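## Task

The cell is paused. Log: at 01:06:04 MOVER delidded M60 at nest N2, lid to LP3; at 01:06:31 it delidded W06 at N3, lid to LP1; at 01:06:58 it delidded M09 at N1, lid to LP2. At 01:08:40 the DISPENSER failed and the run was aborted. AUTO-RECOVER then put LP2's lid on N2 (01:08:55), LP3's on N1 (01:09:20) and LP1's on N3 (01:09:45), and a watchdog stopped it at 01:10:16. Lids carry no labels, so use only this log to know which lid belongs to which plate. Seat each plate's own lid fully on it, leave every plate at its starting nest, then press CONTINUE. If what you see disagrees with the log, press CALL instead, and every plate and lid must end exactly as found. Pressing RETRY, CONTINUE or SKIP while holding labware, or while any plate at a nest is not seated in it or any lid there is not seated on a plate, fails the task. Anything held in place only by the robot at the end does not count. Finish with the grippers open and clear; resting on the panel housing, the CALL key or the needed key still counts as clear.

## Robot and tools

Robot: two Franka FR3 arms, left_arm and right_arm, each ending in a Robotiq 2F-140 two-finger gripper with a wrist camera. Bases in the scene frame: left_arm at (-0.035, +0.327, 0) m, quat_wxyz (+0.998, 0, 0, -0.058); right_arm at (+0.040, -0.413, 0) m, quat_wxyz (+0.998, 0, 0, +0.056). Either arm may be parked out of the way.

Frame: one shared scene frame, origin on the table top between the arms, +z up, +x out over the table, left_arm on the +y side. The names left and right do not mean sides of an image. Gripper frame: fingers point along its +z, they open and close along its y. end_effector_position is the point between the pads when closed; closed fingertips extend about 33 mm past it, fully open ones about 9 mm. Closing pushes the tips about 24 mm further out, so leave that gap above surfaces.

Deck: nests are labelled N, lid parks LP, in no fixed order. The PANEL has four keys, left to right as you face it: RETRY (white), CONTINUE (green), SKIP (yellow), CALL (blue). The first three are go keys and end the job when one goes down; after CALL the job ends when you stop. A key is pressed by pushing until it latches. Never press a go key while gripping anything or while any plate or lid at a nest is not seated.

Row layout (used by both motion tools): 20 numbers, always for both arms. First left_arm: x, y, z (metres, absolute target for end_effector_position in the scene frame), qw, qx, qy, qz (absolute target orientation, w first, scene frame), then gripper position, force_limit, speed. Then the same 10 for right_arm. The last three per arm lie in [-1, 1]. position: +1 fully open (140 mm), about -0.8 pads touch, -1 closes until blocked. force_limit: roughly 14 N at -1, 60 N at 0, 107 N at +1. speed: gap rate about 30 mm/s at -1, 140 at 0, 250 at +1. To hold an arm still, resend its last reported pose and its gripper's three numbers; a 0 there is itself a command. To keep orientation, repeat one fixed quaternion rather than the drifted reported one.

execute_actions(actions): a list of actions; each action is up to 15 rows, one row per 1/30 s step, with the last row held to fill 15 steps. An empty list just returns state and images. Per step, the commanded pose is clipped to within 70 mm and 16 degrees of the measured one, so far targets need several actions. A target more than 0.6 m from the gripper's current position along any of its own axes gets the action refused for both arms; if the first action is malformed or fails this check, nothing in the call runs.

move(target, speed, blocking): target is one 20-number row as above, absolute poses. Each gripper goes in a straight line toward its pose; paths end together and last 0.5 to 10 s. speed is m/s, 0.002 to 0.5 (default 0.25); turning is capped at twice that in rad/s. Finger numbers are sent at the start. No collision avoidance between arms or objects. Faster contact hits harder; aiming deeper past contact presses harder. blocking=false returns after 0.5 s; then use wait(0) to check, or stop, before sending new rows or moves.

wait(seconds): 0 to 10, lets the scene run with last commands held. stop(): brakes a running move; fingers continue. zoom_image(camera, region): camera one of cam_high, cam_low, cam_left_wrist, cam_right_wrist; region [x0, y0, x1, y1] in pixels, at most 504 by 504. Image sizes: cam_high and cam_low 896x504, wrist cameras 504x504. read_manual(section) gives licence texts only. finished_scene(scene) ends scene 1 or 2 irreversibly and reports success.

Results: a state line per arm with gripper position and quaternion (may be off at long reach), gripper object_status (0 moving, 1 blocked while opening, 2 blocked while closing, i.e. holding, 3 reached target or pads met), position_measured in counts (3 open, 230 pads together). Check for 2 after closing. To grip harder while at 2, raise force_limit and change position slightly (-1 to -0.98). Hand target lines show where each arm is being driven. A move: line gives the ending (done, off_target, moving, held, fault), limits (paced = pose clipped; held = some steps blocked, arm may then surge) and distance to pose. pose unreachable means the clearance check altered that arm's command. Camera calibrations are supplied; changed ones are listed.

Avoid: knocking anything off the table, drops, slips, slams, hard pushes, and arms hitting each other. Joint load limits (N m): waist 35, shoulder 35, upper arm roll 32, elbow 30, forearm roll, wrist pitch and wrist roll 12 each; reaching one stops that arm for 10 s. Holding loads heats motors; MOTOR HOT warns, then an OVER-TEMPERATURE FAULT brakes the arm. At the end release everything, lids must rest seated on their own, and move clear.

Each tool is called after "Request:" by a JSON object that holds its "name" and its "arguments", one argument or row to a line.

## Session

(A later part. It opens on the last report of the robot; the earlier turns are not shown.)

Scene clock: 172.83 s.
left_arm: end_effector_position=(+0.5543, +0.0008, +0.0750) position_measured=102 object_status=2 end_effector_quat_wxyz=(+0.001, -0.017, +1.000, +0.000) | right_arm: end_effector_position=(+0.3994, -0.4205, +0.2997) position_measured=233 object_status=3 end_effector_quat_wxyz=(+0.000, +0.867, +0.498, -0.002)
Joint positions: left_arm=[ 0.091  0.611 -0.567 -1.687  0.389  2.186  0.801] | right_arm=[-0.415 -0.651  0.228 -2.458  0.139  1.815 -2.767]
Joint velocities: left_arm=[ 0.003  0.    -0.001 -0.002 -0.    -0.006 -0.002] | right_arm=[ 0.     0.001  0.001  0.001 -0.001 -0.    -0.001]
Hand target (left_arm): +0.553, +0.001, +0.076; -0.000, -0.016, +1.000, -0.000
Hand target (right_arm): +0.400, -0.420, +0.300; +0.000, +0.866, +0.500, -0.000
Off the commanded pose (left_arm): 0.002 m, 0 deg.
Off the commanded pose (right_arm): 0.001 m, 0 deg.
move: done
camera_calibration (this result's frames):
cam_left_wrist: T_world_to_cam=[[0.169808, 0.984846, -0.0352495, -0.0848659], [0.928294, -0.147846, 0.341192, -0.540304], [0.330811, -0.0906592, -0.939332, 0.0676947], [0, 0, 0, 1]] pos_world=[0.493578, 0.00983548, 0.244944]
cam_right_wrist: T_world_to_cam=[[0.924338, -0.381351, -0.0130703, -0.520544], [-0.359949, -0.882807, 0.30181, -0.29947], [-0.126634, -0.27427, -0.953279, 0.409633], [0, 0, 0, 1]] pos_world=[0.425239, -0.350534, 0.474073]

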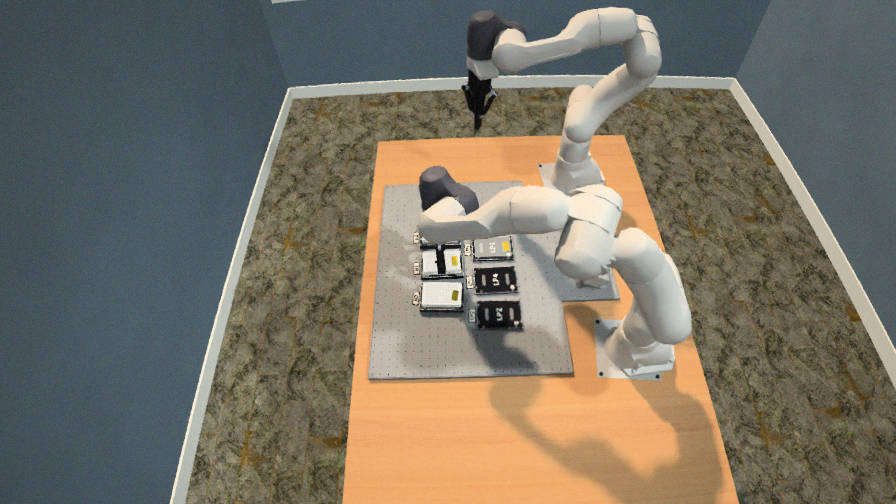

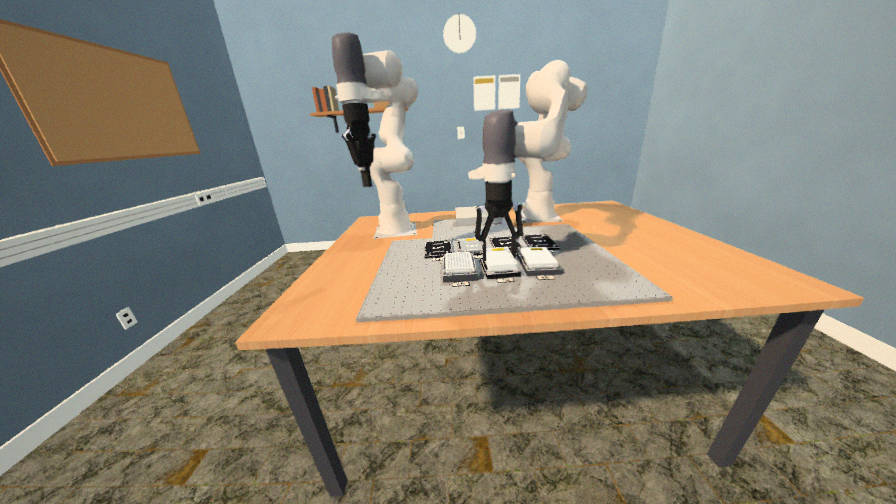

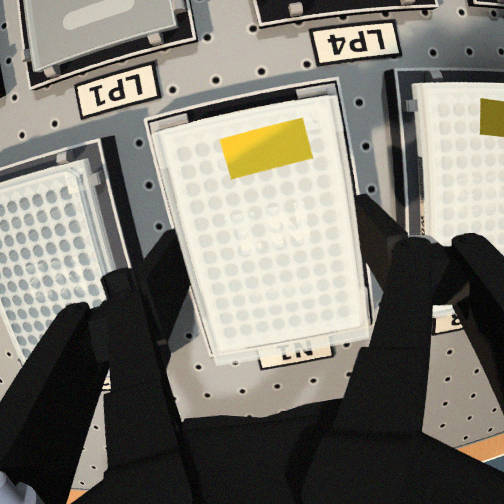

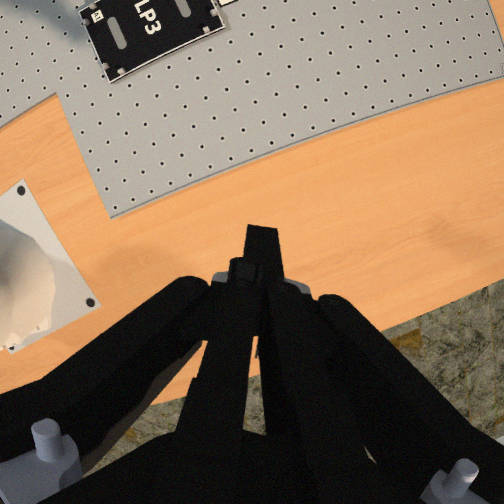

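Request:
{"name": "move", "arguments": {
  "target": [0.5538,0.0008,0.062,0,-0.017,1,0,-1,-0.6,-0.8,0.40,-0.42,0.30,0,0.866,0.5,0,-1,0,0],
  "speed": 0.01
}}

Request:
{"name": "zoom_image", "arguments": {
  "camera": "cam_left_wrist",
  "region": [120, 70, 410, 380]
}}

Scene clock: 183.80 s.
left_arm: end_effector_position=(+0.5549, +0.0001, +0.0670) position_measured=102 object_status=2 end_effector_quat_wxyz=(+0.002, -0.016, +1.000, -0.001) | right_arm: end_effector_position=(+0.3994, -0.4205, +0.2997) position_measured=233 object_status=3 end_effector_quat_wxyz=(+0.000, +0.867, +0.498, -0.002)
Joint positions: left_arm=[ 0.086  0.623 -0.559 -1.689  0.393  2.201  0.801] | right_arm=[-0.415 -0.651  0.228 -2.458  0.139  1.815 -2.767]
Joint velocities: left_arm=[-0.003  0.     0.002  0.001 -0.    -0.    -0.   ] | right_arm=[ 0.    -0.001  0.001 -0.001 -0.001  0.002  0.   ]
Hand target (left_arm): +0.554, +0.001, +0.062; +0.000, -0.017, +1.000, +0.000
Hand target (right_arm): +0.400, -0.420, +0.300; +0.000, +0.866, +0.500, -0.000
Off the commanded pose (left_arm): 0.005 m, 0 deg.
Off the commanded pose (right_arm): 0.001 m, 0 deg.
move: off_target (left_arm)
camera_calibration (this result's frames):
cam_left_wrist: T_world_to_cam=[[0.171931, 0.984402, -0.0373223, -0.0855718], [0.927756, -0.149066, 0.342123, -0.538063], [0.331223, -0.0934474, -0.938914, 0.0596566], [0, 0, 0, 1]] pos_world=[0.494144, 0.00960485, 0.236902]
cam_right_wrist: T_world_to_cam=[[0.924338, -0.381352, -0.0130714, -0.520543], [-0.35995, -0.882808, 0.301804, -0.299468], [-0.126633, -0.274264, -0.95328, 0.409633], [0, 0, 0, 1]] pos_world=[0.425237, -0.350535, 0.474071]

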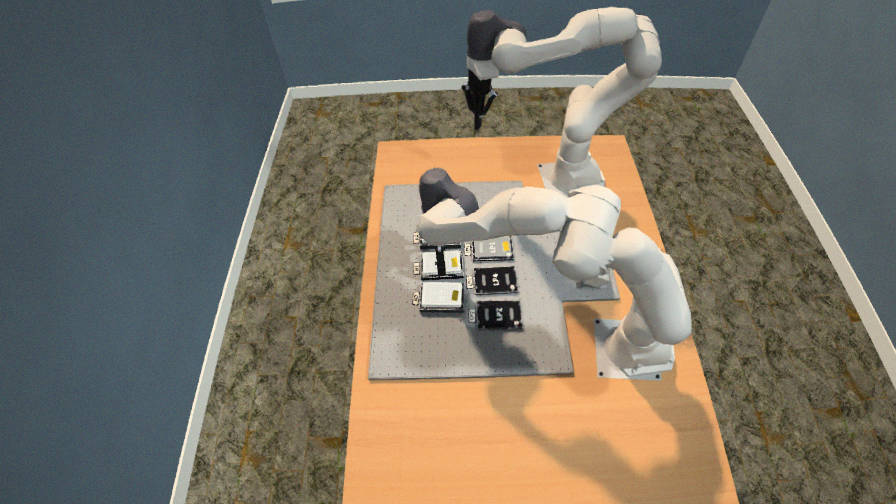

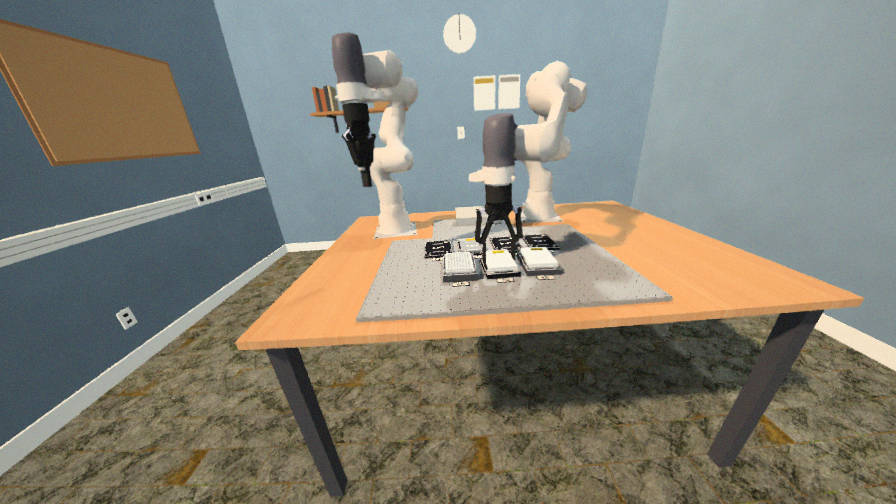

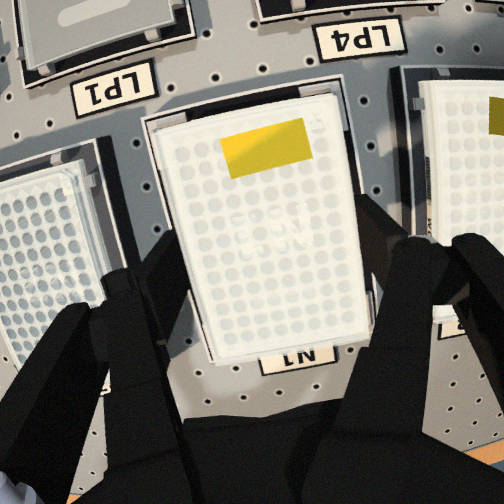

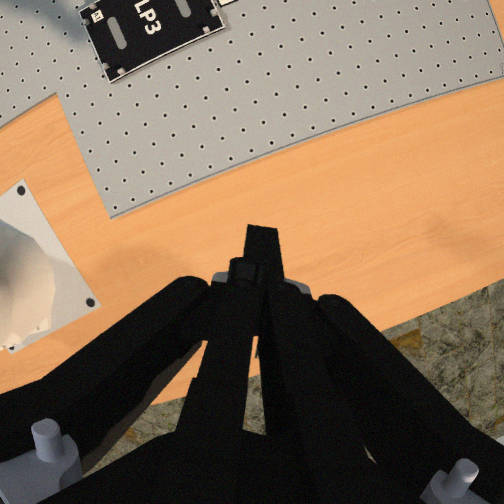

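Region (120, 70, 410, 380) of cam_left_wrist's 504x504 image, scaled by 1.626, with more detail than that image has; it fills the left 471 columns of this view, and the rest is white.

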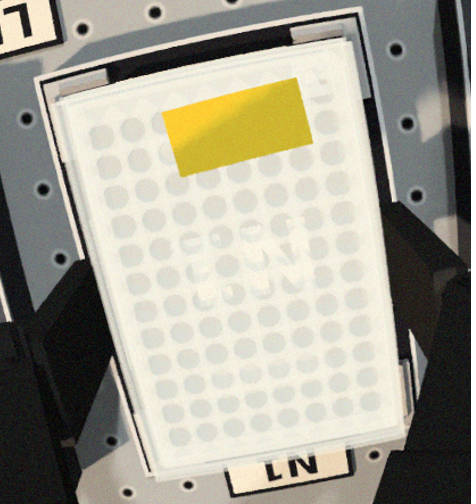

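Request:
{"name": "move", "arguments": {
  "target": [0.5520,0.0012,0.060,0,-0.017,1,0,-1,-0.6,-0.8,0.40,-0.42,0.30,0,0.866,0.5,0,-1,0,0],
  "speed": 0.008
}}

Request:
{"name": "zoom_image", "arguments": {
  "camera": "cam_left_wrist",
  "region": [120, 70, 410, 380]
}}

Scene clock: 188.23 s.
left_arm: end_effector_position=(+0.5549, +0.0001, +0.0664) position_measured=102 object_status=2 end_effector_quat_wxyz=(+0.003, -0.016, +1.000, -0.001) | right_arm: end_effector_position=(+0.3994, -0.4205, +0.2997) position_measured=233 object_status=3 end_effector_quat_wxyz=(+0.000, +0.867, +0.498, -0.002)
Joint positions: left_arm=[ 0.085  0.621 -0.557 -1.694  0.394  2.209  0.799] | right_arm=[-0.415 -0.651  0.228 -2.458  0.139  1.815 -2.767]
Joint velocities: left_arm=[-0.    -0.001  0.001 -0.001 -0.     0.002 -0.001] | right_arm=[-0.     0.     0.    -0.     0.001 -0.    -0.001]
Hand target (left_arm): +0.552, +0.001, +0.060; -0.000, -0.017, +1.000, +0.000
Hand target (right_arm): +0.400, -0.420, +0.300; +0.000, +0.866, +0.500, -0.000
Off the commanded pose (left_arm): 0.007 m, 0 deg.
Off the commanded pose (right_arm): 0.001 m, 0 deg.
move: off_target (left_arm)
camera_calibration (this result's frames):
cam_left_wrist: T_world_to_cam=[[0.171675, 0.984431, -0.0377203, -0.0854079], [0.926675, -0.14837, 0.345339, -0.537417], [0.334366, -0.0942405, -0.93772, 0.0573569], [0, 0, 0, 1]] pos_world=[0.493495, 0.00974674, 0.236154]
cam_right_wrist: T_world_to_cam=[[0.924338, -0.381352, -0.0130712, -0.520543], [-0.359951, -0.882809, 0.301802, -0.299467], [-0.126632, -0.274262, -0.953281, 0.409633], [0, 0, 0, 1]] pos_world=[0.425237, -0.350535, 0.474071]

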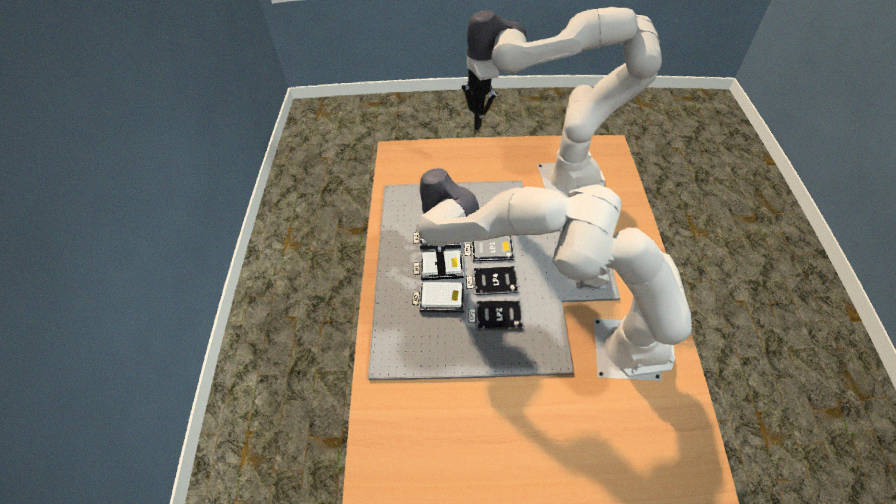

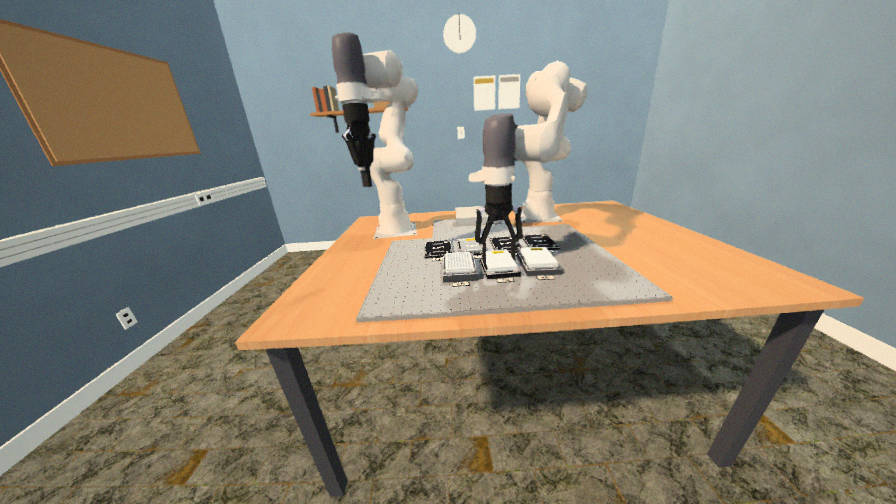

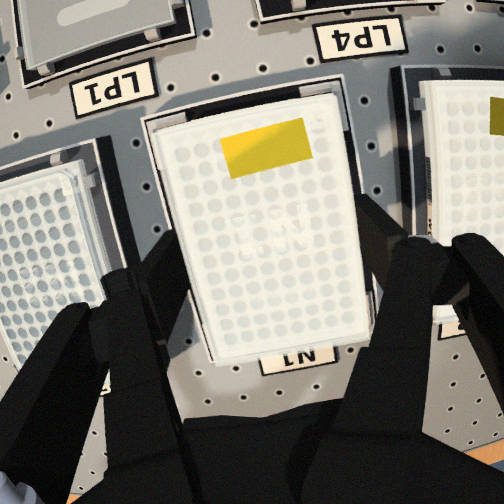

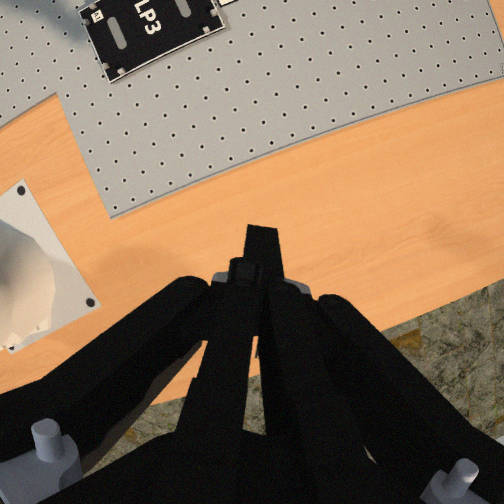

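Region (120, 70, 410, 380) of cam_left_wrist's 504x504 image, scaled by 1.626, with more detail than that image has; it fills the left 471 columns of this view, and the rest is white.

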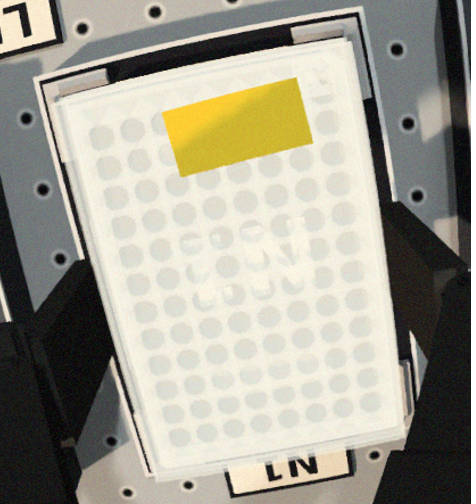

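Request:
{"name": "move", "arguments": {
  "target": [0.5525,0.0012,0.062,0.015,-0.017,1,0,-1,-0.6,-0.8,0.40,-0.42,0.30,0,0.866,0.5,0,-1,0,0],
  "speed": 0.01
}}

Request:
{"name": "zoom_image", "arguments": {
  "camera": "cam_left_wrist",
  "region": [120, 70, 410, 380]
}}

Scene clock: 194.93 s.
left_arm: end_effector_position=(+0.5541, +0.0004, +0.0658) position_measured=102 object_status=2 end_effector_quat_wxyz=(+0.016, -0.014, +1.000, -0.002) | right_arm: end_effector_position=(+0.3994, -0.4205, +0.2997) position_measured=233 object_status=3 end_effector_quat_wxyz=(+0.000, +0.867, +0.498, -0.002)
Joint positions: left_arm=[ 0.082  0.599 -0.549 -1.732  0.405  2.249  0.787] | right_arm=[-0.415 -0.651  0.228 -2.458  0.139  1.815 -2.767]
Joint velocities: left_arm=[-0.002 -0.002  0.003 -0.004  0.     0.005 -0.002] | right_arm=[ 0.    -0.001  0.001 -0.    -0.    -0.     0.   ]
Hand target (left_arm): +0.553, +0.001, +0.062; +0.015, -0.017, +1.000, -0.000
Hand target (right_arm): +0.400, -0.420, +0.300; +0.000, +0.866, +0.500, -0.000
Off the commanded pose (left_arm): 0.004 m, 0 deg.
Off the commanded pose (right_arm): 0.001 m, 0 deg.
move: off_target (left_arm)
camera_calibration (this result's frames):
cam_left_wrist: T_world_to_cam=[[0.175201, 0.983973, -0.0331826, -0.0878504], [0.917174, -0.15087, 0.368822, -0.532784], [0.357905, -0.0950523, -0.928908, 0.0434447], [0, 0, 0, 1]] pos_world=[0.488499, 0.010191, 0.233944]
cam_right_wrist: T_world_to_cam=[[0.924338, -0.381352, -0.0130706, -0.520543], [-0.359951, -0.88281, 0.301799, -0.299466], [-0.12663, -0.274259, -0.953282, 0.409632], [0, 0, 0, 1]] pos_world=[0.425236, -0.350536, 0.47407]

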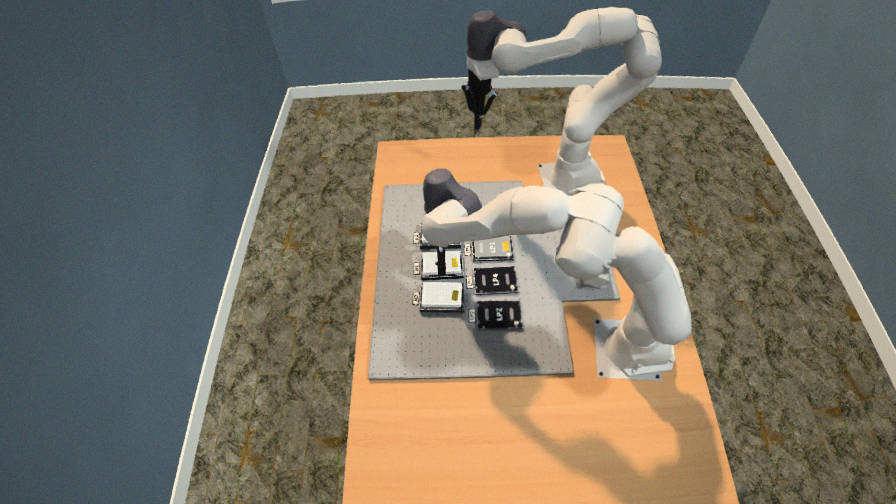

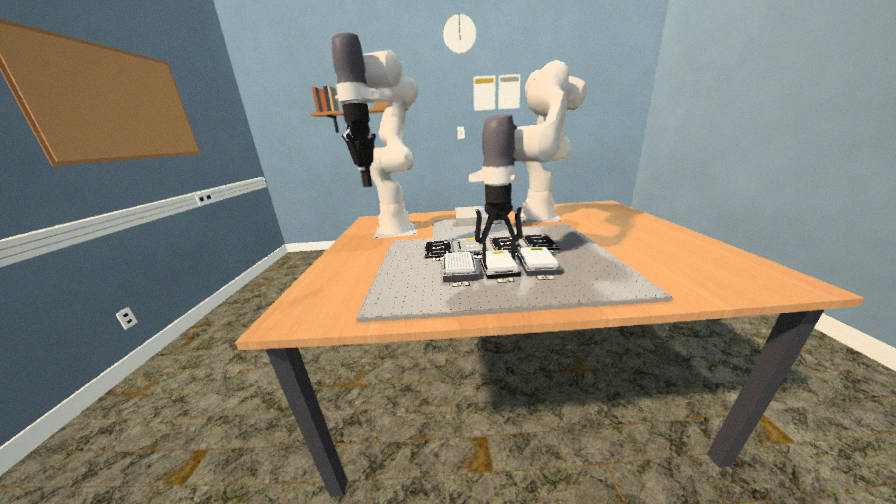

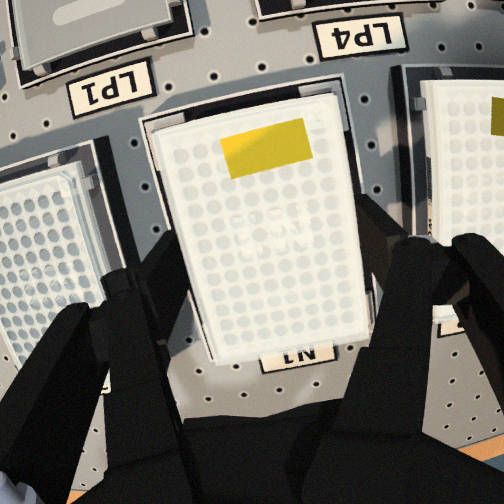

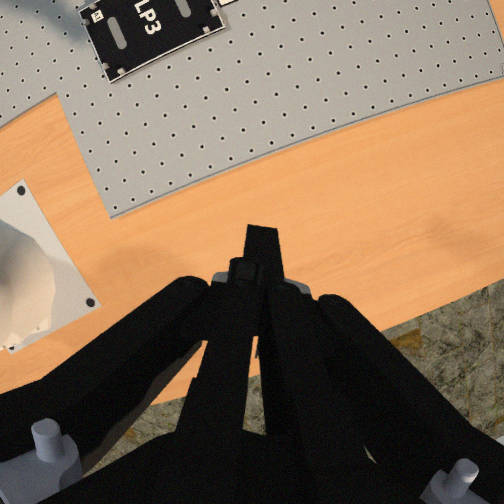

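Region (120, 70, 410, 380) of cam_left_wrist's 504x504 image, scaled by 1.626, with more detail than that image has; it fills the left 471 columns of this view, and the rest is white.

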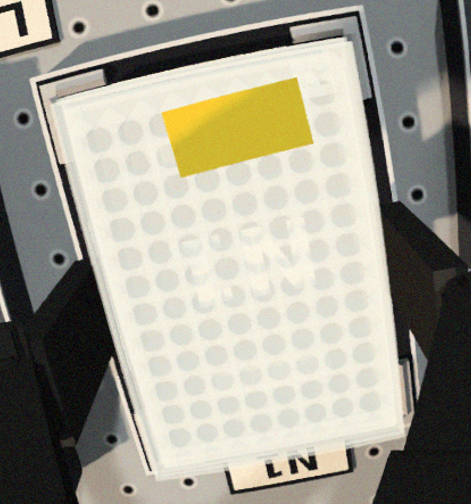

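Release, lift, and go to LP1 (the wrist view there shows N1's −x face).

Request:
{"name": "move", "arguments": {
  "target": [0.5541,0.0004,0.0655,0.015,-0.015,1,0,0.4,-0.6,-0.3,0.40,-0.42,0.30,0,0.866,0.5,0,-1,0,0],
  "speed": 0.01
}}

Request:
{"name": "move", "arguments": {
  "target": [0.5541,0.0004,0.097,0,-0.012,1,0,0.4,-0.6,-0.3,0.40,-0.42,0.30,0,0.866,0.5,0,-1,0,0],
  "speed": 0.06
}}

Request:
{"name": "move", "arguments": {
  "target": [0.378,-0.0705,0.097,0,-0.012,1,0,0.4,-0.6,-0.3,0.40,-0.42,0.30,0,0.866,0.5,0,-1,0,0],
  "speed": 0.18
}}

Request:
{"name": "zoom_image", "arguments": {
  "camera": "cam_left_wrist",
  "region": [300, 320, 504, 470]
}}

Request:
{"name": "zoom_image", "arguments": {
  "camera": "cam_low",
  "region": [430, 235, 570, 295]
}}

Scene clock: 201.40 s.
left_arm: end_effector_position=(+0.5546, +0.0000, +0.0669) position_measured=78 object_status=3 end_effector_quat_wxyz=(+0.016, -0.015, +1.000, -0.001) | right_arm: end_effector_position=(+0.3994, -0.4205, +0.2997) position_measured=233 object_status=3 end_effector_quat_wxyz=(+0.000, +0.867, +0.498, -0.002)
Joint positions: left_arm=[ 0.081  0.599 -0.549 -1.729  0.405  2.246  0.786] | right_arm=[-0.415 -0.651  0.228 -2.458  0.139  1.815 -2.767]
Joint velocities: left_arm=[-0.     0.    -0.     0.001 -0.001 -0.003  0.   ] | right_arm=[ 0.001 -0.001 -0.     0.001 -0.    -0.     0.001]
Hand target (left_arm): +0.554, +0.000, +0.065; +0.015, -0.015, +1.000, -0.000
Hand target (right_arm): +0.400, -0.420, +0.300; +0.000, +0.866, +0.500, -0.000
Off the commanded pose (left_arm): 0.002 m, 0 deg.
Off the commanded pose (right_arm): 0.001 m, 0 deg.
move: done
camera_calibration (this result's frames):
cam_left_wrist: T_world_to_cam=[[0.175012, 0.984043, -0.0320967, -0.0875409], [0.916948, -0.151033, 0.369317, -0.533565], [0.358577, -0.0940661, -0.928749, 0.043835], [0, 0, 0, 1]] pos_world=[0.488854, 0.00968128, 0.234957]
cam_right_wrist: T_world_to_cam=[[0.924338, -0.381351, -0.0130729, -0.520541], [-0.35995, -0.882811, 0.301795, -0.299465], [-0.126631, -0.274255, -0.953283, 0.409633], [0, 0, 0, 1]] pos_world=[0.425235, -0.350536, 0.474068]

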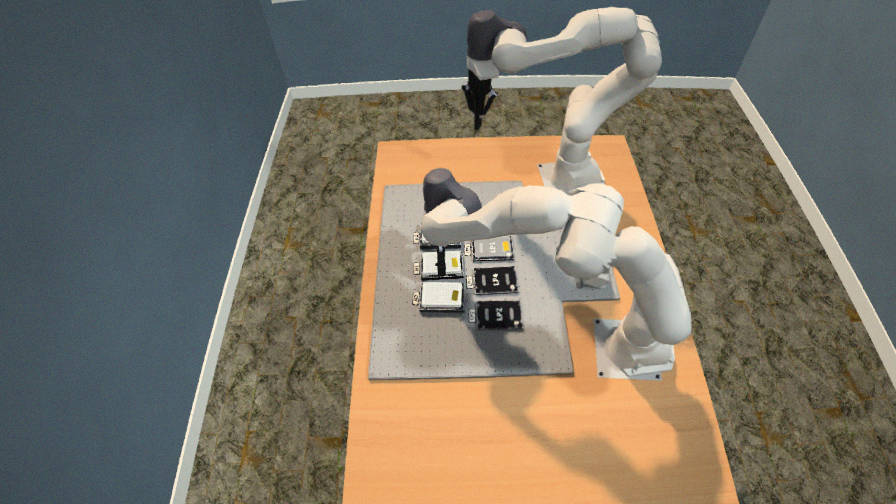

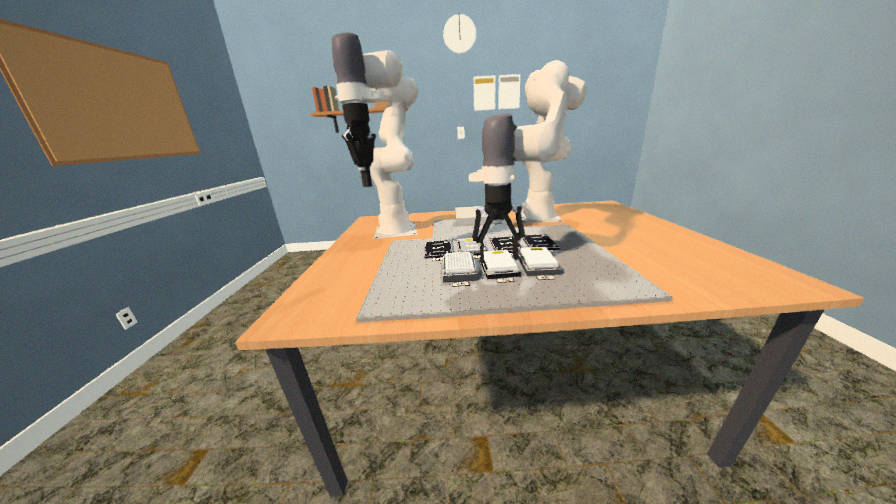

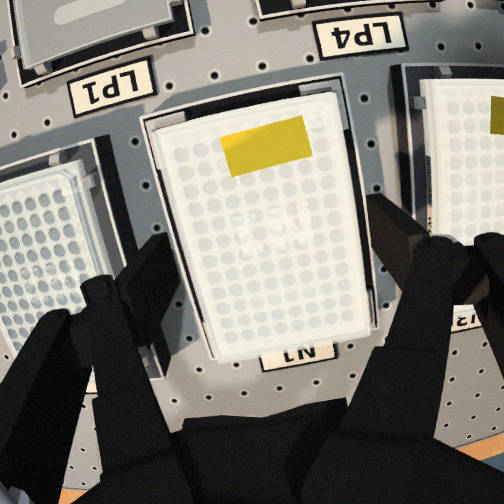

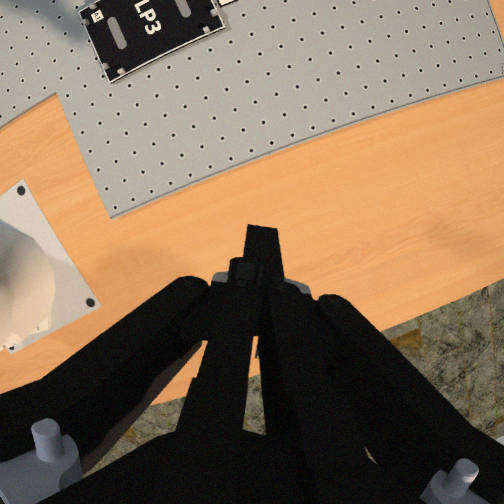

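Scene clock: 202.40 s.
left_arm: end_effector_position=(+0.5545, +0.0002, +0.0963) position_measured=78 object_status=3 end_effector_quat_wxyz=(+0.001, -0.016, +1.000, +0.000) | right_arm: end_effector_position=(+0.3994, -0.4205, +0.2997) position_measured=233 object_status=3 end_effector_quat_wxyz=(+0.000, +0.867, +0.498, -0.002)
Joint positions: left_arm=[ 0.1    0.583 -0.582 -1.674  0.371  2.148  0.813] | right_arm=[-0.415 -0.651  0.228 -2.458  0.139  1.815 -2.767]
Joint velocities: left_arm=[ 0.003 -0.001 -0.005  0.001 -0.001 -0.013  0.008] | right_arm=[ 0.001 -0.001  0.001  0.     0.001 -0.001  0.002]
Hand target (left_arm): +0.554, +0.000, +0.097; -0.000, -0.012, +1.000, -0.000
Hand target (right_arm): +0.400, -0.420, +0.300; +0.000, +0.866, +0.500, -0.000
Off the commanded pose (left_arm): 0.001 m, 0 deg.
Off the commanded pose (right_arm): 0.001 m, 0 deg.
move: done
camera_calibration (this result's frames):
cam_left_wrist: T_world_to_cam=[[0.171678, 0.984513, -0.0355143, -0.0845475], [0.927914, -0.14949, 0.34151, -0.54769], [0.330912, -0.0915841, -0.939207, 0.0875708], [0, 0, 0, 1]] pos_world=[0.493746, 0.00938423, 0.266286]
cam_right_wrist: T_world_to_cam=[[0.924338, -0.381351, -0.0130726, -0.520541], [-0.35995, -0.882811, 0.301794, -0.299464], [-0.12663, -0.274255, -0.953283, 0.409633], [0, 0, 0, 1]] pos_world=[0.425235, -0.350536, 0.474068]

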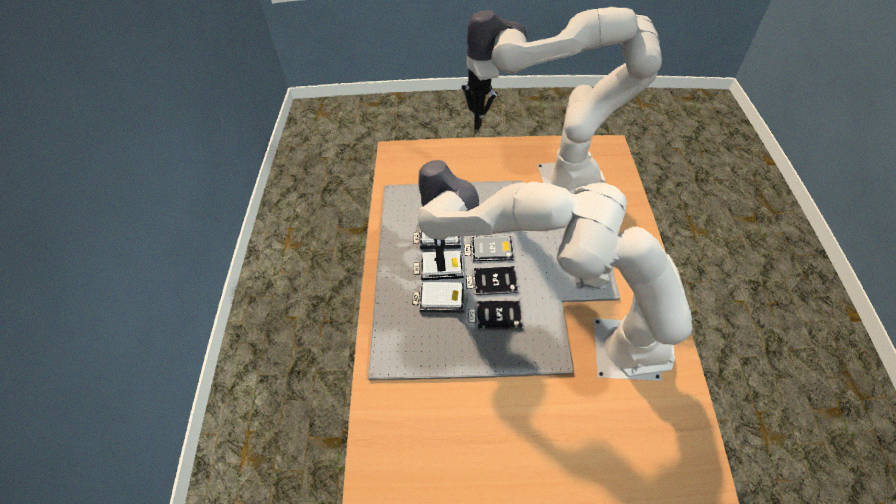

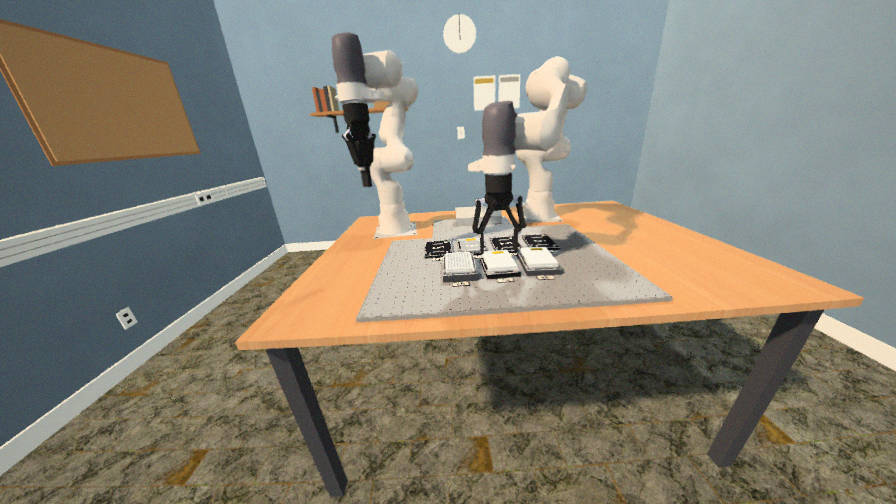

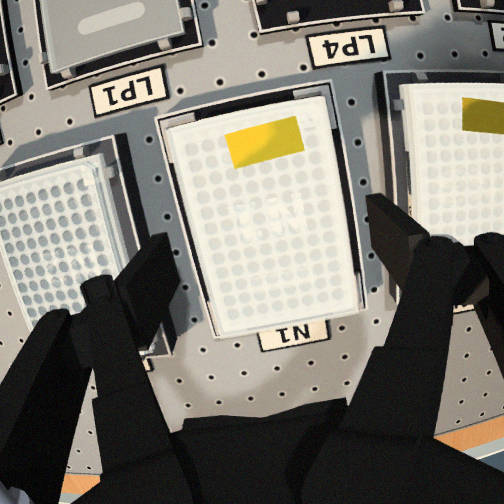

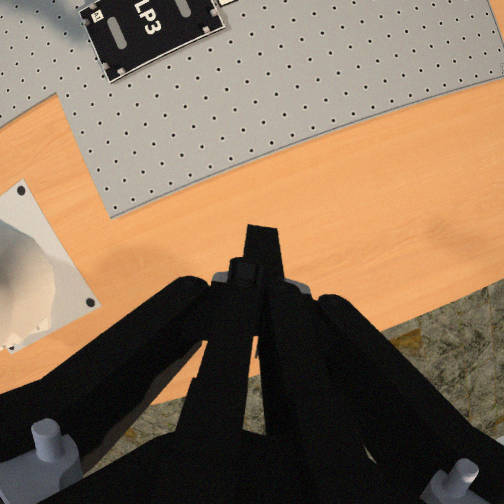

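Scene clock: 204.10 s.
left_arm: end_effector_position=(+0.3782, -0.0724, +0.0969) position_measured=78 object_status=3 end_effector_quat_wxyz=(-0.002, -0.005, +1.000, +0.000) | right_arm: end_effector_position=(+0.3994, -0.4205, +0.2997) position_measured=233 object_status=3 end_effector_quat_wxyz=(+0.000, +0.867, +0.498, -0.002)
Joint positions: left_arm=[ 0.016  0.3   -0.69  -2.094  0.253  2.309  0.621] | right_arm=[-0.415 -0.651  0.228 -2.458  0.139  1.815 -2.767]
Joint velocities: left_arm=[-0.001 -0.001 -0.    -0.001  0.002  0.006 -0.027] | right_arm=[-0.001 -0.    -0.001  0.001 -0.001 -0.     0.001]
Hand target (left_arm): +0.378, -0.073, +0.097; -0.002, -0.013, +1.000, -0.001
Hand target (right_arm): +0.400, -0.420, +0.300; +0.000, +0.866, +0.500, -0.000
Off the commanded pose (left_arm): 0.002 m, 1 deg.
Off the commanded pose (right_arm): 0.001 m, 0 deg.
move: done
camera_calibration (this result's frames):
cam_left_wrist: T_world_to_cam=[[0.193412, 0.980427, -0.036817, 0.00876938], [0.92686, -0.170281, 0.334568, -0.39558], [0.32175, -0.0988336, -0.941652, 0.142954], [0, 0, 0, 1]] pos_world=[0.318956, -0.0618287, 0.267284]
cam_right_wrist: T_world_to_cam=[[0.924338, -0.381351, -0.0130728, -0.520541], [-0.359951, -0.882811, 0.301794, -0.299464], [-0.12663, -0.274254, -0.953284, 0.409633], [0, 0, 0, 1]] pos_world=[0.425235, -0.350536, 0.474068]

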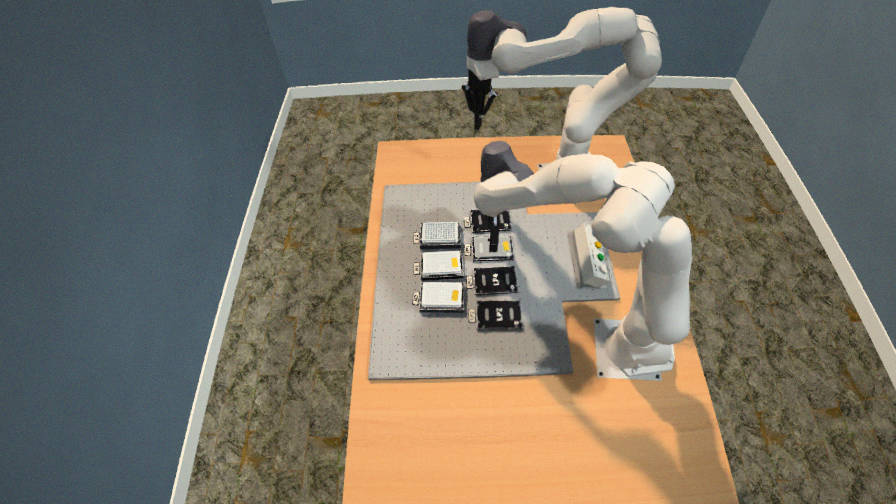

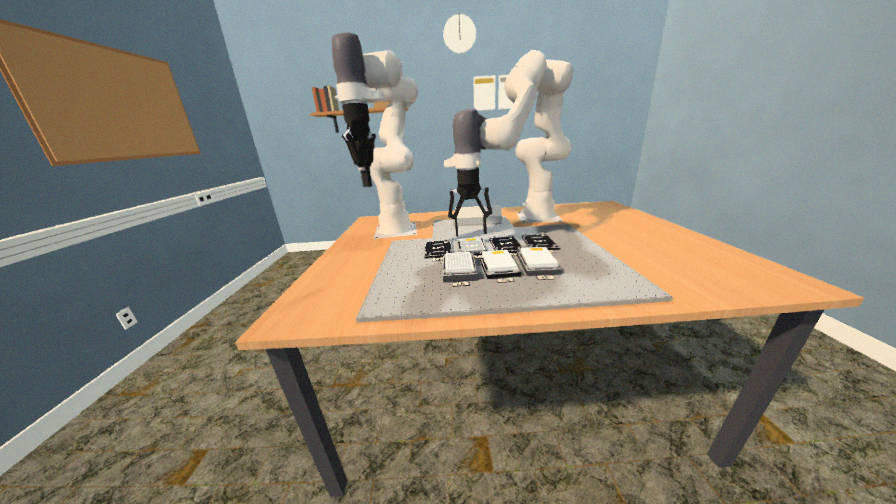

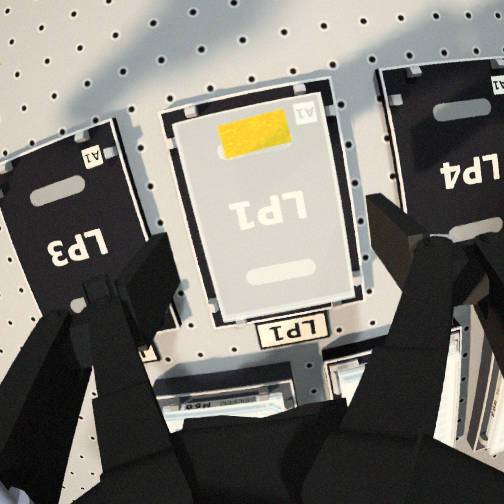

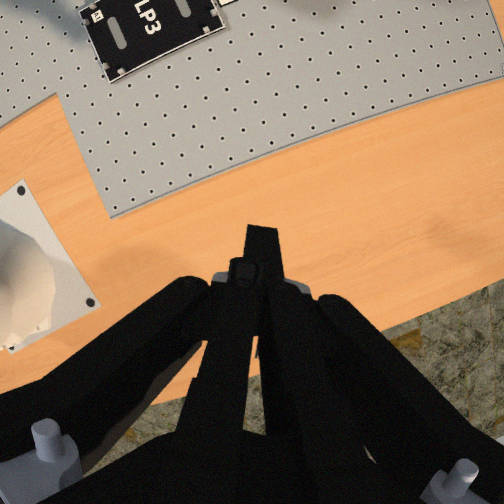

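Region (300, 320, 504, 470) of cam_left_wrist's 504x504 image, scaled by 2.471, with more detail than that image has; it fills the top 371 rows of this view, and the rest is white.

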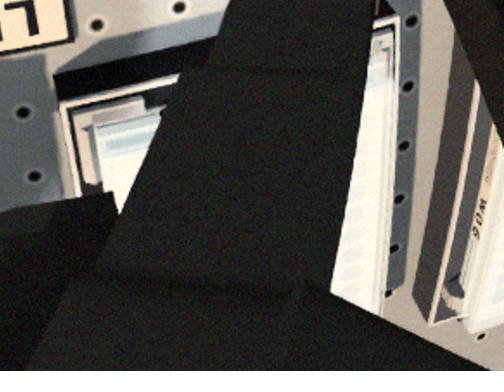

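Region (430, 235, 570, 295) of cam_low's 896x504 image, scaled by 3.600, with more detail than that image has; it fills the top 216 rows of this view, and the rest is white.

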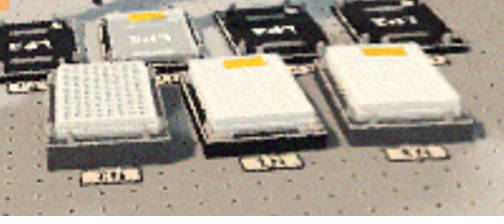

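Looks seated; will verify later. Pick lid from LP1.

Request:
{"name": "move", "arguments": {
  "target": [0.3785,-0.0712,0.0505,0,-0.013,1,0,0.4,-0.6,-0.3,0.40,-0.42,0.30,0,0.866,0.5,0,-1,0,0],
  "speed": 0.04
}}

Request:
{"name": "zoom_image", "arguments": {
  "camera": "cam_left_wrist",
  "region": [120, 70, 410, 380]
}}

Scene clock: 208.43 s.
left_arm: end_effector_position=(+0.3785, -0.0706, +0.0515) position_measured=78 object_status=3 end_effector_quat_wxyz=(-0.001, -0.009, +1.000, +0.001) | right_arm: end_effector_position=(+0.3994, -0.4205, +0.2997) position_measured=233 object_status=3 end_effector_quat_wxyz=(+0.000, +0.867, +0.498, -0.002)
Joint positions: left_arm=[-0.04   0.379 -0.622 -2.117  0.326  2.401  0.566] | right_arm=[-0.415 -0.651  0.228 -2.458  0.139  1.815 -2.767]
Joint velocities: left_arm=[-0.017 -0.001  0.013 -0.     0.001  0.017 -0.017] | right_arm=[ 0.     0.001 -0.    -0.    -0.001  0.     0.   ]
Hand target (left_arm): +0.379, -0.071, +0.050; +0.000, -0.013, +1.000, +0.001
Hand target (right_arm): +0.400, -0.420, +0.300; +0.000, +0.866, +0.500, -0.000
Off the commanded pose (left_arm): 0.001 m, 1 deg.
Off the commanded pose (right_arm): 0.001 m, 0 deg.
move: done
camera_calibration (this result's frames):
cam_left_wrist: T_world_to_cam=[[0.185546, 0.982027, -0.0345847, 0.00833684], [0.927262, -0.163333, 0.336908, -0.380185], [0.325204, -0.094581, -0.940902, 0.0992437], [0, 0, 0, 1]] pos_world=[0.31871, -0.0608973, 0.221754]
cam_right_wrist: T_world_to_cam=[[0.924338, -0.381351, -0.0130742, -0.520539], [-0.35995, -0.882813, 0.301791, -0.299463], [-0.12663, -0.274251, -0.953285, 0.409633], [0, 0, 0, 1]] pos_world=[0.425234, -0.350536, 0.474066]

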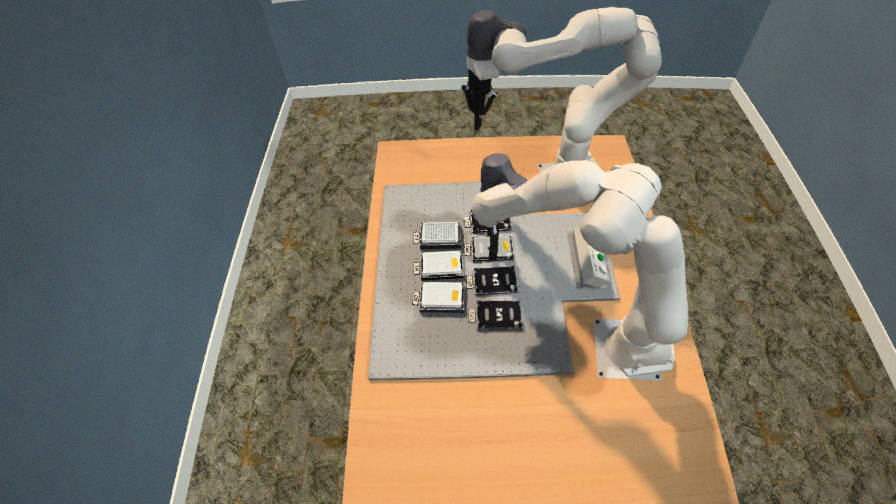

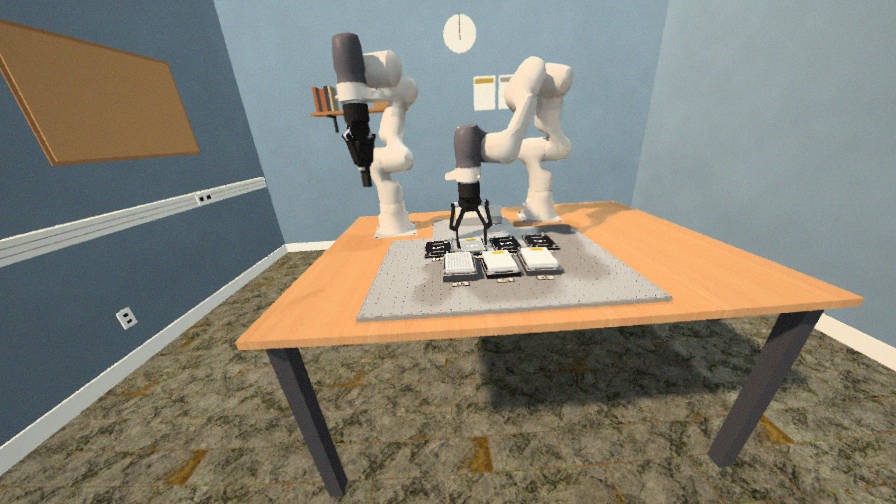

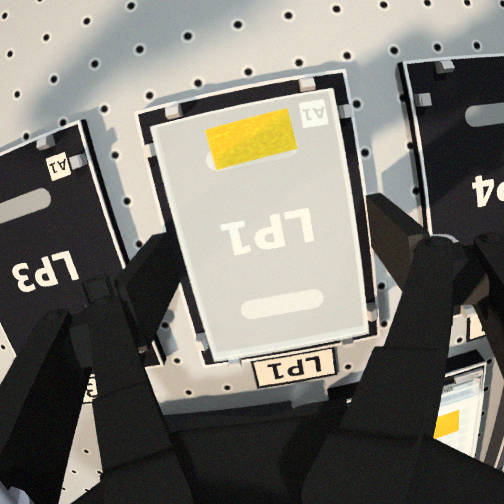

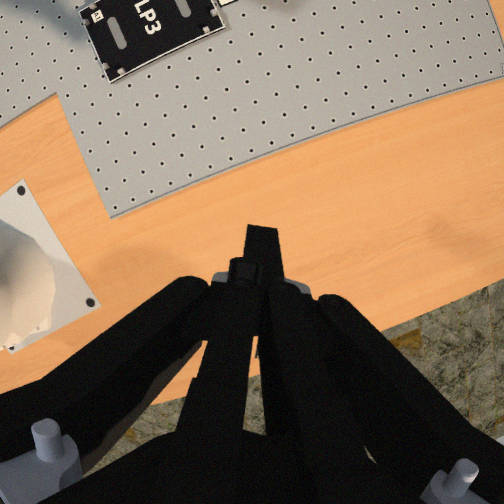

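Region (120, 70, 410, 380) of cam_left_wrist's 504x504 image, scaled by 1.626, with more detail than that image has; it fills the left 471 columns of this view, and the rest is white.

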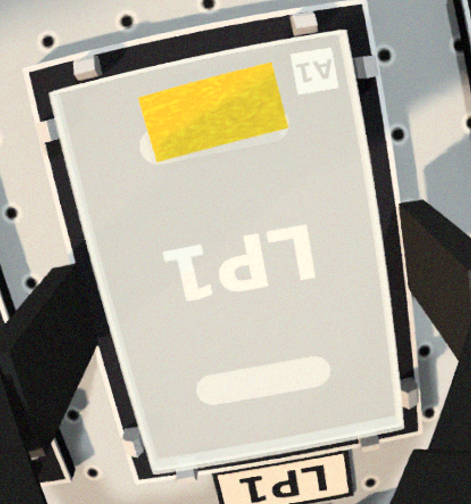

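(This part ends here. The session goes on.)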